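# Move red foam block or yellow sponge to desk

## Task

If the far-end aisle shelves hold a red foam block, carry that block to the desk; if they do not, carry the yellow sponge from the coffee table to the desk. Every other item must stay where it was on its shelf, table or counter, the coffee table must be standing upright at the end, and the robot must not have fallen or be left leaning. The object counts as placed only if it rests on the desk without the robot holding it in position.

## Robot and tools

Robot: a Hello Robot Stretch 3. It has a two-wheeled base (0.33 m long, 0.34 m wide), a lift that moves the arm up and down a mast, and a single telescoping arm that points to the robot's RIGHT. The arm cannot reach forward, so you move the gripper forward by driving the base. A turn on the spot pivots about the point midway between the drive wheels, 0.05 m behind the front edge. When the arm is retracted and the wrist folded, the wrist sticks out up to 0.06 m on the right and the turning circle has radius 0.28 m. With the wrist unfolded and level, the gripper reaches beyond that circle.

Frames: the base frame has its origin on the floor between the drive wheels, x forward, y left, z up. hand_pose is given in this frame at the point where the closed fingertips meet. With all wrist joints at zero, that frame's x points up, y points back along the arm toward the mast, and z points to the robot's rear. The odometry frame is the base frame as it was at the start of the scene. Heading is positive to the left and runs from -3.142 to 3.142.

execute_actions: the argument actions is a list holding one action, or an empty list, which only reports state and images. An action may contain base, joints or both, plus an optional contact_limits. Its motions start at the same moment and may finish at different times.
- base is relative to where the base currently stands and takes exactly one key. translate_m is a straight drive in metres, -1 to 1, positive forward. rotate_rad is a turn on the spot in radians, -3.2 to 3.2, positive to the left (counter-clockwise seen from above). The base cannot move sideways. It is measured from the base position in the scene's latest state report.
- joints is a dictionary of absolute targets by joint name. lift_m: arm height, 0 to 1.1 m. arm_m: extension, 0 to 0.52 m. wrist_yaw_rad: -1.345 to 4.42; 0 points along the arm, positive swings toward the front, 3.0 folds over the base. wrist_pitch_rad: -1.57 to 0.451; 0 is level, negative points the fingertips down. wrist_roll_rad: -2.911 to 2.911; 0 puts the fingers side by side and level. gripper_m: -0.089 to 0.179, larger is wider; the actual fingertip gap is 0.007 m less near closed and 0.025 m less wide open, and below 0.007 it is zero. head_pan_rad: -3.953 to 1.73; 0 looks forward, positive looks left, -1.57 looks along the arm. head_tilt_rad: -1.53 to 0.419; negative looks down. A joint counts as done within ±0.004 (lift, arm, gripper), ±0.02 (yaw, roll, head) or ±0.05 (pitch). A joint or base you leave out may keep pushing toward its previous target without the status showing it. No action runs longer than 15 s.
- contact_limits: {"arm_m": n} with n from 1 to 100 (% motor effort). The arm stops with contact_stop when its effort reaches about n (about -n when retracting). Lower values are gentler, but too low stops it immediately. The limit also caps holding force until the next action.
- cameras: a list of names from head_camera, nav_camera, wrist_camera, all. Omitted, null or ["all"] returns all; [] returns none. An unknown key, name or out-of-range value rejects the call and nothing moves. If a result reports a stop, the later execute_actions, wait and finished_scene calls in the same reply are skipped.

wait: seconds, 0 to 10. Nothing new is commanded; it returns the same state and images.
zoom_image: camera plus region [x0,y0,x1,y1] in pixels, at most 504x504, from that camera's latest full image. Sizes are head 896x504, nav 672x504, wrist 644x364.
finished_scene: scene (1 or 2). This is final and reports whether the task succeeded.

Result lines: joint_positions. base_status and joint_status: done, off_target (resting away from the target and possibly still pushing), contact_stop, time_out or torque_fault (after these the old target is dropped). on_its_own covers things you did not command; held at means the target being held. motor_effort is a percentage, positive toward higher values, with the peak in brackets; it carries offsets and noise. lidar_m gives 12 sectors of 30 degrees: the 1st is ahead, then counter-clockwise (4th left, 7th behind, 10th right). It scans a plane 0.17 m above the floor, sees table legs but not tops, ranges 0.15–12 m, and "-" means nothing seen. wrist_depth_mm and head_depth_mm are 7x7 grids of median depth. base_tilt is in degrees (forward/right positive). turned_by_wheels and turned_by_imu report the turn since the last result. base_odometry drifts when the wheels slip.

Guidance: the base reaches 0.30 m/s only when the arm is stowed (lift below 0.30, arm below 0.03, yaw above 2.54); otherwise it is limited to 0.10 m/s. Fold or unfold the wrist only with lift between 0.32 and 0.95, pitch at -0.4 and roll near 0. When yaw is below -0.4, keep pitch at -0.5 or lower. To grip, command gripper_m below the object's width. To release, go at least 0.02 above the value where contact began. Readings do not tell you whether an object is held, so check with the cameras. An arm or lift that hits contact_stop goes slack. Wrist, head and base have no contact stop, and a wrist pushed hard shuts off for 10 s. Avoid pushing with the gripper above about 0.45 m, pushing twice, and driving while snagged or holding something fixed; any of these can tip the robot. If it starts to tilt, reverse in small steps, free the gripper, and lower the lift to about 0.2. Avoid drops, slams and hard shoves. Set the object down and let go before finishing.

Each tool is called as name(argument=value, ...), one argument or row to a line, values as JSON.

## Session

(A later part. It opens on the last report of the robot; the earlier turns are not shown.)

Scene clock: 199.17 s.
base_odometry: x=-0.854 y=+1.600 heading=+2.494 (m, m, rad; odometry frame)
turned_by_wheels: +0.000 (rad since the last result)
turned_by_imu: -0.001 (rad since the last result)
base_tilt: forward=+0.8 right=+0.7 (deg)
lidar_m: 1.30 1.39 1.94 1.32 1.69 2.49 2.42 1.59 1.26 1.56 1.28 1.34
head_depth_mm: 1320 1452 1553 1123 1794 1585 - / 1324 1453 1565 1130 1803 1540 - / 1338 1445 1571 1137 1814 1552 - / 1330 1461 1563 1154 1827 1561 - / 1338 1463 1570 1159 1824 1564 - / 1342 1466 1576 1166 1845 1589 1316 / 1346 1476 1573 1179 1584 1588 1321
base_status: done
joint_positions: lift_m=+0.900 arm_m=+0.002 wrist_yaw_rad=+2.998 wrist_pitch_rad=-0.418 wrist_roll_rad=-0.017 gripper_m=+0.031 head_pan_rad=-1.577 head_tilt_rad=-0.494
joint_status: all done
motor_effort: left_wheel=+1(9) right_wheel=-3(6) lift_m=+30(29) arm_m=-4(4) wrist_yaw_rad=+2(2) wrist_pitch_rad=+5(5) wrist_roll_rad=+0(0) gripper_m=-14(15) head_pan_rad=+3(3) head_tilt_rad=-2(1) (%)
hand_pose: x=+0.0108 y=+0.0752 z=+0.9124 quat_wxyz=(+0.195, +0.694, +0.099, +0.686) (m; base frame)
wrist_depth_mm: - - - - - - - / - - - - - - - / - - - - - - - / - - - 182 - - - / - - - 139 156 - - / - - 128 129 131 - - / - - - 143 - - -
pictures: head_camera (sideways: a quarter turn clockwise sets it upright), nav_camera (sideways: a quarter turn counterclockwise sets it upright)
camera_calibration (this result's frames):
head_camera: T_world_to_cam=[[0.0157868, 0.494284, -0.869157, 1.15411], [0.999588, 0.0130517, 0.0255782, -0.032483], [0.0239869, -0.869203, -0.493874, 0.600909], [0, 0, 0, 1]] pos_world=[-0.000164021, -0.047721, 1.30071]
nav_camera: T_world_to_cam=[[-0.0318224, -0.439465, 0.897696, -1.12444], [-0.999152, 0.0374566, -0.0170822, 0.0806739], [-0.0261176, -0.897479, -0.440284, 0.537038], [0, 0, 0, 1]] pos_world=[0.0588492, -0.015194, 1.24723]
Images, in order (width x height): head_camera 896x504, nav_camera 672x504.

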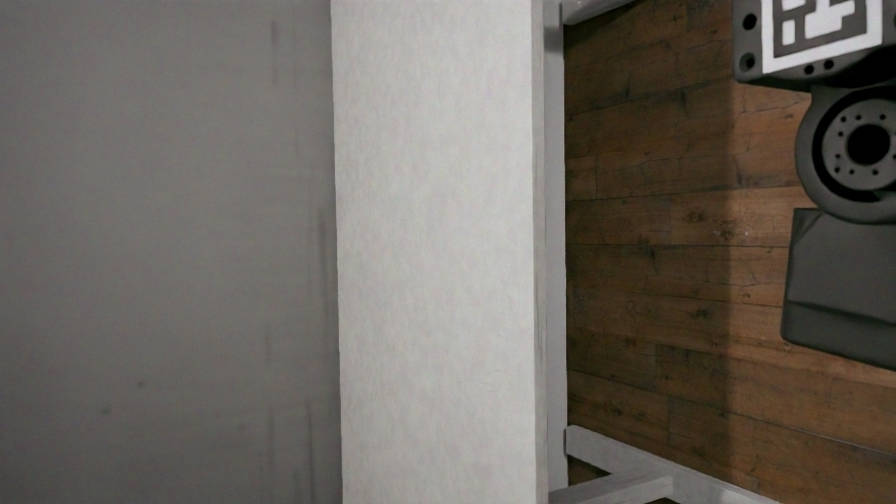

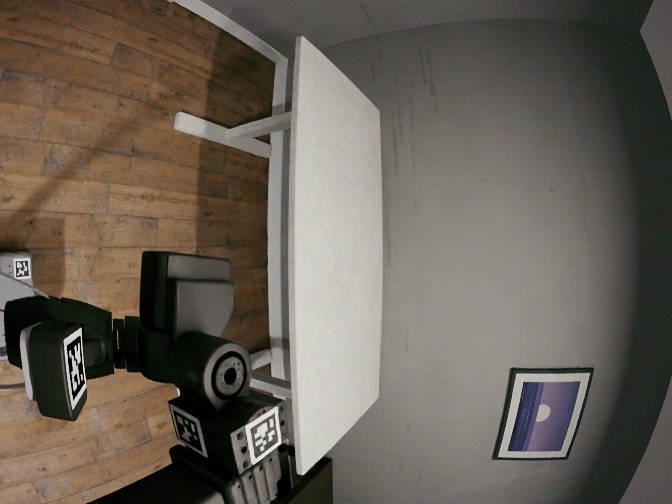

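execute_actions(
  actions=[
    {"base":{"rotate_rad":-0.9}},
  ],
  cameras=[],
)

execute_actions(
  actions=[
    {"base":{"translate_m":0.4}},
  ],
  cameras=[],
)

execute_actions(
  actions=[
    {"base":{"rotate_rad":0.9},"joints":{"wrist_yaw_rad":0}},
  ],
  cameras=[],
)

execute_actions(
  actions=[
    {"joints":{"arm_m":0.4,"lift_m":0.8}},
  ],
  cameras=["head_camera","wrist_camera"],
)

Scene clock: 206.37 s.
base_odometry: x=-0.854 y=+1.600 heading=+1.594 (m, m, rad; odometry frame)
turned_by_wheels: -0.900 (rad since the last result)
turned_by_imu: -0.911 (rad since the last result)
base_tilt: forward=+0.7 right=+0.7 (deg)
lidar_m: 1.28 1.31 1.30 1.46 1.34 1.32 1.58 2.44 2.32 1.58 1.27 1.56
head_depth_mm: 2229 2423 2626 2557 1927 1589 - / 2379 2611 2661 2494 1933 1545 - / 2379 2617 2519 2268 1925 1563 - / 2110 2279 2385 2018 1953 1560 - / 1889 2039 2194 2210 1969 1564 - / 1718 1830 1960 1225 1986 1538 1315 / 1566 1669 1756 1172 1572 1586 1323
base_status: done
joint_positions: lift_m=+0.900 arm_m=+0.002 wrist_yaw_rad=+2.998 wrist_pitch_rad=-0.418 wrist_roll_rad=-0.017 gripper_m=+0.031 head_pan_rad=-1.577 head_tilt_rad=-0.494
joint_status: not commanded
motor_effort: left_wheel=+1(6) right_wheel=-3(7) lift_m=+29(30) arm_m=-4(4) wrist_yaw_rad=+1(1) wrist_pitch_rad=+5(5) wrist_roll_rad=+0(0) gripper_m=-15(13) head_pan_rad=+2(2) head_tilt_rad=-2(1) (%)
hand_pose: x=+0.0108 y=+0.0752 z=+0.9124 quat_wxyz=(+0.195, +0.694, +0.099, +0.686) (m; base frame)
wrist_depth_mm: - - - - - - - / - - - - - - - / - - - - - - - / - - - 182 - - - / - - - 139 156 - - / - - 127 129 131 - - / - - - 143 - - -
pictures: none
No camera images: the call's "cameras" was empty. Leave "cameras" out to get every camera's image.

Scene clock: 211.60 s.
base_odometry: x=-0.863 y=+2.000 heading=+1.594 (m, m, rad; odometry frame)
turned_by_wheels: +0.000 (rad since the last result)
turned_by_imu: -0.001 (rad since the last result)
base_tilt: forward=+0.7 right=+0.6 (deg)
lidar_m: 0.90 1.05 1.05 1.15 1.87 1.63 1.98 2.70 1.64 1.17 1.26 0.90
head_depth_mm: 2439 2683 2437 2321 1913 1595 - / 2186 2423 2465 1909 1942 1552 - / 1904 2089 2223 1137 1883 1515 - / 1678 1834 2007 1148 966 1561 - / 1512 1630 1718 1159 872 1568 - / 1366 1469 1532 1163 876 1449 1315 / 1257 1339 1424 1175 880 724 1317
base_status: done
joint_positions: lift_m=+0.900 arm_m=+0.002 wrist_yaw_rad=+2.998 wrist_pitch_rad=-0.418 wrist_roll_rad=-0.017 gripper_m=+0.031 head_pan_rad=-1.577 head_tilt_rad=-0.494
joint_status: not commanded
motor_effort: left_wheel=+2(5) right_wheel=-3(3) lift_m=+30(30) arm_m=-4(4) wrist_yaw_rad=+1(1) wrist_pitch_rad=+5(5) wrist_roll_rad=+0(0) gripper_m=-14(13) head_pan_rad=+3(3) head_tilt_rad=-2(1) (%)
hand_pose: x=+0.0108 y=+0.0752 z=+0.9124 quat_wxyz=(+0.195, +0.694, +0.099, +0.686) (m; base frame)
wrist_depth_mm: - - - - - 920 809 / - - - - - 988 851 / - - - - - - 884 / - - - 182 - - 943 / - - - 139 157 - - / - - 128 129 131 - - / - - - 143 - - -
pictures: none
No camera images: the call's "cameras" was empty. Leave "cameras" out to get every camera's image.

Scene clock: 214.10 s.
base_odometry: x=-0.863 y=+2.000 heading=+2.494 (m, m, rad; odometry frame)
turned_by_wheels: +0.900 (rad since the last result)
turned_by_imu: +0.911 (rad since the last result)
base_tilt: forward=+0.8 right=+0.7 (deg)
lidar_m: 1.05 1.10 1.56 1.63 1.70 2.76 2.44 1.17 1.21 1.25 0.90 1.07
head_depth_mm: 1051 1154 1268 1122 847 703 - / 1060 1154 1276 1132 855 727 - / 1060 1155 1273 1140 859 - - / 1066 1161 1282 1146 863 759 1270 / 1065 1164 1282 1159 868 736 1310 / 1074 1167 1293 1173 874 742 1295 / 1071 1171 1294 1172 880 744 1321
base_status: done
joint_positions: lift_m=+0.900 arm_m=+0.002 wrist_yaw_rad=+0.003 wrist_pitch_rad=-0.418 wrist_roll_rad=-0.017 gripper_m=+0.031 head_pan_rad=-1.577 head_tilt_rad=-0.494
joint_status: all done
motor_effort: left_wheel=-1(4) right_wheel=+2(6) lift_m=+29(30) arm_m=-4(4) wrist_yaw_rad=-1(2) wrist_pitch_rad=+5(5) wrist_roll_rad=+0(0) gripper_m=-15(14) head_pan_rad=+2(2) head_tilt_rad=-1(2) (%)
hand_pose: x=-0.0209 y=-0.3714 z=+0.9124 quat_wxyz=(+0.698, +0.149, -0.685, -0.145) (m; base frame)
wrist_depth_mm: - 996 983 956 922 904 876 / - - - - - 950 963 / - 734 757 754 751 775 773 / 553 566 563 181 578 585 582 / 448 453 452 140 156 468 466 / - 404 255 128 131 387 389 / - - - 143 - - 942
pictures: none
No camera images: the call's "cameras" was empty. Leave "cameras" out to get every camera's image.

Scene clock: 218.23 s.
base_odometry: x=-0.863 y=+2.000 heading=+2.494 (m, m, rad; odometry frame)
turned_by_wheels: +0.000 (rad since the last result)
turned_by_imu: +0.000 (rad since the last result)
base_tilt: forward=+0.7 right=+0.8 (deg)
lidar_m: 1.05 1.10 1.56 1.63 1.71 2.76 2.44 1.17 1.21 1.25 0.90 1.08
head_depth_mm: 1054 1150 1271 1124 894 - 1278 / 1054 1150 1270 1244 825 725 1293 / 1057 1153 1275 1326 829 729 1303 / 1061 1166 1283 1208 861 733 1303 / 1068 1160 1289 1158 869 736 1307 / 1068 1168 1292 1168 872 742 1291 / 1071 1171 1286 1178 876 744 1325
base_status: not commanded
joint_positions: lift_m=+0.800 arm_m=+0.400 wrist_yaw_rad=+0.001 wrist_pitch_rad=-0.418 wrist_roll_rad=-0.017 gripper_m=+0.031 head_pan_rad=-1.577 head_tilt_rad=-0.494
joint_status: all done
motor_effort: left_wheel=-1(1) right_wheel=+2(2) lift_m=+18(21) arm_m=+4(7) wrist_yaw_rad=+0(1) wrist_pitch_rad=+5(5) wrist_roll_rad=+0(0) gripper_m=-14(13) head_pan_rad=+2(4) head_tilt_rad=-2(1) (%)
hand_pose: x=-0.0212 y=-0.7690 z=+0.8129 quat_wxyz=(+0.698, +0.149, -0.685, -0.145) (m; base frame)
wrist_depth_mm: 611 596 592 560 554 546 533 / 658 643 627 620 605 597 579 / 482 490 491 500 507 512 518 / 370 374 377 182 384 388 392 / 300 302 302 140 157 312 314 / 251 254 186 128 131 261 261 / 218 219 217 143 217 223 224
pictures: head_camera (sideways: a quarter turn clockwise sets it upright), wrist_camera
camera_calibration (this result's frames):
head_camera: T_world_to_cam=[[0.0157138, 0.494286, -0.869157, 1.15411], [0.999586, 0.0131992, 0.0255782, -0.032483], [0.0241152, -0.869199, -0.493874, 0.600909], [0, 0, 0, 1]] pos_world=[-0.000156978, -0.0477219, 1.30071]
wrist_camera: T_world_to_cam=[[-0.997392, -0.0682981, 0.0233433, -0.0890086], [-0.0580091, 0.566084, -0.822304, 1.13456], [0.0429476, -0.821514, -0.568569, -0.00564709], [0, 0, 0, 1]] pos_world=[-0.0227191, -0.652975, 0.931821]
Images, in order (width x height): head_camera 896x504, wrist_camera 644x364.

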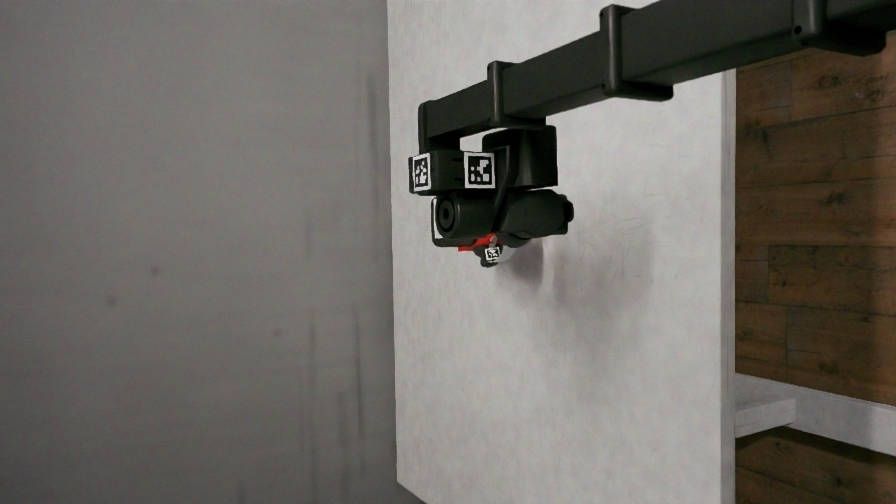

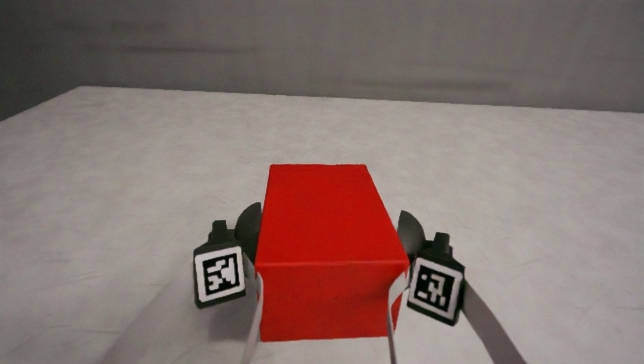

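execute_actions(
  actions=[
    {"joints":{"lift_m":0.77}},
  ],
  cameras=["wrist_camera"],
)

Scene clock: 221.13 s.
base_odometry: x=-0.863 y=+2.000 heading=+2.494 (m, m, rad; odometry frame)
turned_by_wheels: +0.000 (rad since the last result)
turned_by_imu: +0.000 (rad since the last result)
base_tilt: forward=+0.8 right=+0.8 (deg)
lidar_m: 1.05 1.09 1.56 1.63 1.70 2.76 2.44 1.17 1.21 1.25 0.90 1.07
head_depth_mm: 1052 1151 1273 1123 874 - - / 1057 1159 1267 1183 - 727 1296 / 1060 1159 1272 1258 802 730 1300 / 1066 1161 1277 1204 833 734 1304 / 1065 1167 1283 1156 868 735 1311 / 1071 1165 1293 1167 874 741 1295 / 1074 1174 1294 1177 880 743 1315
base_status: not commanded
joint_positions: lift_m=+0.770 arm_m=+0.400 wrist_yaw_rad=+0.001 wrist_pitch_rad=-0.418 wrist_roll_rad=-0.017 gripper_m=+0.031 head_pan_rad=-1.577 head_tilt_rad=-0.494
joint_status: all done
motor_effort: left_wheel=-1(1) right_wheel=+2(2) lift_m=+18(18) arm_m=+4(3) wrist_yaw_rad=-1(0) wrist_pitch_rad=+5(5) wrist_roll_rad=+0(0) gripper_m=-14(14) head_pan_rad=+3(2) head_tilt_rad=-1(2) (%)
hand_pose: x=-0.0212 y=-0.7690 z=+0.7829 quat_wxyz=(+0.698, +0.149, -0.685, -0.145) (m; base frame)
wrist_depth_mm: 614 597 587 573 560 548 540 / 639 601 613 599 589 584 565 / 414 417 420 425 433 441 448 / 317 320 320 181 329 331 335 / 256 258 261 139 156 267 269 / 216 217 169 128 131 224 225 / 186 187 185 143 185 192 192
pictures: wrist_camera
camera_calibration (this result's frames):
wrist_camera: T_world_to_cam=[[-0.997392, -0.0682981, 0.0233432, -0.0883084], [-0.0580089, 0.566084, -0.822304, 1.1099], [0.0429476, -0.821514, -0.568569, -0.0227012], [0, 0, 0, 1]] pos_world=[-0.0227191, -0.652977, 0.901829]
Images, in order (width x height): wrist_camera 644x364.

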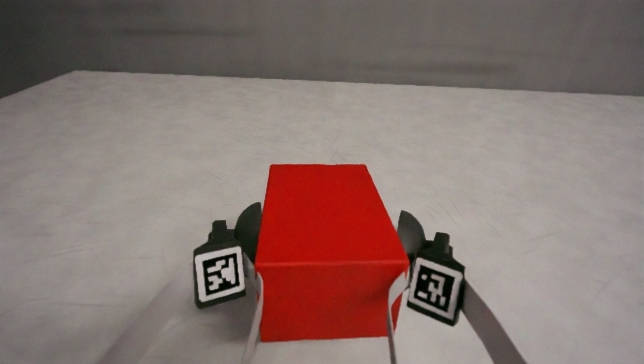

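execute_actions(
  actions=[
    {"joints":{"lift_m":0.735}},
  ],
  cameras=[],
)

execute_actions(
  actions=[
    {"joints":{"gripper_m":0.12}},
  ],
  cameras=[],
)

execute_actions(
  actions=[
    {"joints":{"lift_m":0.85,"arm_m":0.1}},
  ],
  cameras=["wrist_camera","head_camera"],
)

Scene clock: 224.47 s.
base_odometry: x=-0.863 y=+2.000 heading=+2.494 (m, m, rad; odometry frame)
turned_by_wheels: +0.000 (rad since the last result)
turned_by_imu: +0.000 (rad since the last result)
base_tilt: forward=+0.7 right=+0.8 (deg)
lidar_m: 1.05 1.10 1.56 1.63 1.71 2.76 2.45 1.17 1.21 1.25 0.90 1.07
head_depth_mm: 1054 1146 1273 1120 850 722 - / 1059 1154 1271 1181 - 726 1291 / 1057 1163 1276 1199 777 730 1298 / 1059 1157 1283 1152 835 732 1303 / 1065 1163 1295 1160 867 736 1310 / 1067 1172 1289 1165 874 741 1293 / 1067 1173 1299 1183 879 746 1322
base_status: not commanded
joint_positions: lift_m=+0.735 arm_m=+0.400 wrist_yaw_rad=+0.001 wrist_pitch_rad=-0.414 wrist_roll_rad=-0.017 gripper_m=+0.031 head_pan_rad=-1.577 head_tilt_rad=-0.494
joint_status: all done
motor_effort: left_wheel=-1(1) right_wheel=+2(2) lift_m=+17(19) arm_m=+3(4) wrist_yaw_rad=-1(1) wrist_pitch_rad=+4(5) wrist_roll_rad=+0(0) gripper_m=-14(13) head_pan_rad=+2(2) head_tilt_rad=-1(2) (%)
hand_pose: x=-0.0212 y=-0.7695 z=+0.7488 quat_wxyz=(+0.698, +0.147, -0.686, -0.144) (m; base frame)
wrist_depth_mm: 604 597 585 572 557 545 533 / 488 500 503 511 521 532 545 / 340 343 347 348 355 359 363 / 258 258 261 179 267 271 272 / 208 210 211 139 155 216 219 / 176 177 150 129 131 181 182 / 151 152 149 144 150 155 156
pictures: none
No camera images: the call's "cameras" was empty. Leave "cameras" out to get every camera's image.

Scene clock: 225.87 s.
base_odometry: x=-0.863 y=+2.000 heading=+2.494 (m, m, rad; odometry frame)
turned_by_wheels: +0.000 (rad since the last result)
turned_by_imu: +0.000 (rad since the last result)
base_tilt: forward=+0.7 right=+0.7 (deg)
lidar_m: 1.05 1.10 1.56 1.63 1.70 2.75 2.44 1.17 1.21 1.25 0.90 1.08
head_depth_mm: 1053 1150 1272 1119 851 723 - / 1057 1154 1272 1180 - 727 1287 / 1061 1160 1281 1195 778 730 1303 / 1063 1156 1283 1147 833 731 1304 / 1066 1167 1286 1159 869 735 1308 / 1064 1163 1292 1167 874 741 1298 / 1068 1173 1297 1174 878 743 1326
base_status: not commanded
joint_positions: lift_m=+0.735 arm_m=+0.400 wrist_yaw_rad=+0.001 wrist_pitch_rad=-0.414 wrist_roll_rad=-0.017 gripper_m=+0.120 head_pan_rad=-1.577 head_tilt_rad=-0.494
joint_status: all done
motor_effort: left_wheel=-1(1) right_wheel=+2(2) lift_m=+17(17) arm_m=+4(3) wrist_yaw_rad=-1(0) wrist_pitch_rad=+4(4) wrist_roll_rad=+0(0) gripper_m=-1(81) head_pan_rad=+3(2) head_tilt_rad=-2(1) (%)
hand_pose: x=-0.0212 y=-0.7695 z=+0.7488 quat_wxyz=(+0.698, +0.147, -0.685, -0.144) (m; base frame)
wrist_depth_mm: 611 596 590 575 554 546 534 / 485 493 501 510 518 532 534 / 338 339 345 345 353 357 362 / 258 259 261 183 267 270 271 / 208 218 204 147 206 224 218 / 175 181 167 131 169 187 181 / - 151 152 145 150 151 156
pictures: none
No camera images: the call's "cameras" was empty. Leave "cameras" out to get every camera's image.

Scene clock: 229.30 s.
base_odometry: x=-0.863 y=+2.000 heading=+2.494 (m, m, rad; odometry frame)
turned_by_wheels: +0.000 (rad since the last result)
turned_by_imu: +0.000 (rad since the last result)
base_tilt: forward=+0.8 right=+0.8 (deg)
lidar_m: 1.05 1.10 1.56 1.64 1.70 2.76 2.45 1.17 1.21 1.25 0.90 1.07
head_depth_mm: 1050 1152 1271 1125 863 - - / 1055 1153 1271 1128 885 - - / 1059 1156 1272 1137 887 - - / 1063 1163 1280 1147 869 735 1303 / 1067 1170 1285 1155 868 737 1309 / 1068 1171 1293 1168 873 741 1297 / 1072 1174 1297 1175 879 746 1322
base_status: not commanded
joint_positions: lift_m=+0.850 arm_m=+0.100 wrist_yaw_rad=+0.001 wrist_pitch_rad=-0.414 wrist_roll_rad=-0.017 gripper_m=+0.120 head_pan_rad=-1.577 head_tilt_rad=-0.494
joint_status: all done
motor_effort: left_wheel=-1(1) right_wheel=+2(2) lift_m=+29(31) arm_m=-4(7) wrist_yaw_rad=+0(1) wrist_pitch_rad=+4(4) wrist_roll_rad=+0(0) gripper_m=-1(0) head_pan_rad=+3(3) head_tilt_rad=-2(1) (%)
hand_pose: x=-0.0212 y=-0.4701 z=+0.8632 quat_wxyz=(+0.698, +0.147, -0.685, -0.144) (m; base frame)
wrist_depth_mm: 909 891 868 858 824 824 796 / - 966 900 904 877 881 846 / - 613 622 631 642 644 658 / 468 469 475 457 480 486 495 / 375 392 378 385 386 405 394 / 314 327 320 322 323 337 326 / 287 280 274 276 276 271 281
pictures: head_camera (sideways: a quarter turn clockwise sets it upright), wrist_camera
camera_calibration (this result's frames):
head_camera: T_world_to_cam=[[0.0157011, 0.494286, -0.869157, 1.15411], [0.999585, 0.013225, 0.0255782, -0.032483], [0.0241375, -0.869199, -0.493874, 0.600908], [0, 0, 0, 1]] pos_world=[-0.000155749, -0.0477221, 1.30071]
wrist_camera: T_world_to_cam=[[-0.997393, -0.0681909, 0.0235995, -0.0699416], [-0.057995, 0.562934, -0.824465, 1.00711], [0.042936, -0.823684, -0.565421, 0.264786], [0, 0, 0, 1]] pos_world=[-0.0227209, -0.353604, 0.981691]
Images, in order (width x height): head_camera 896x504, wrist_camera 644x364.

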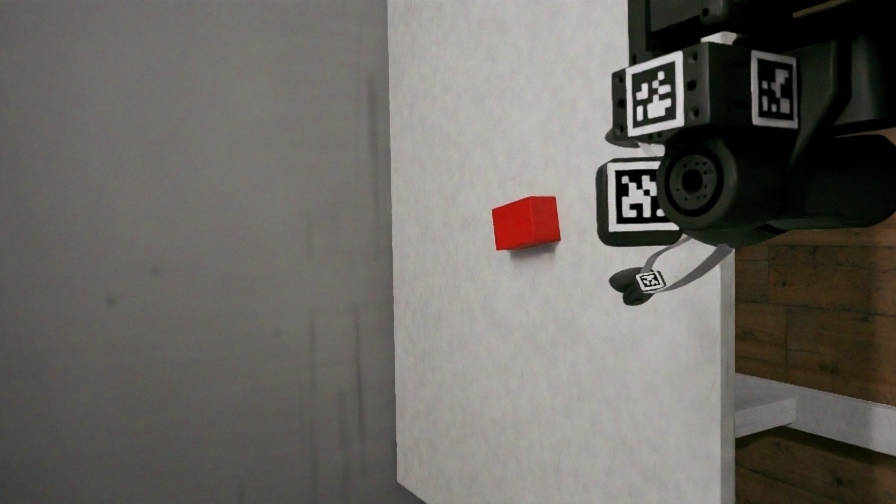

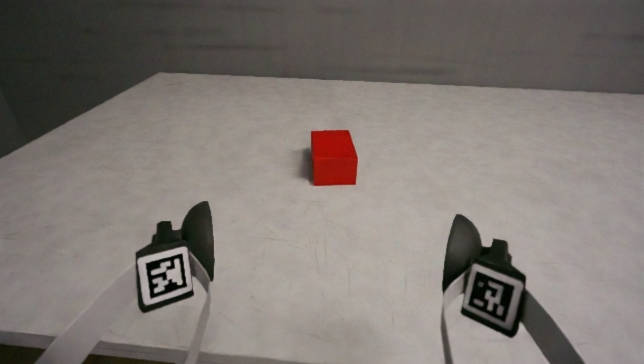

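finished_scene(
  scene=1,
)

The scene is finished: the task was done.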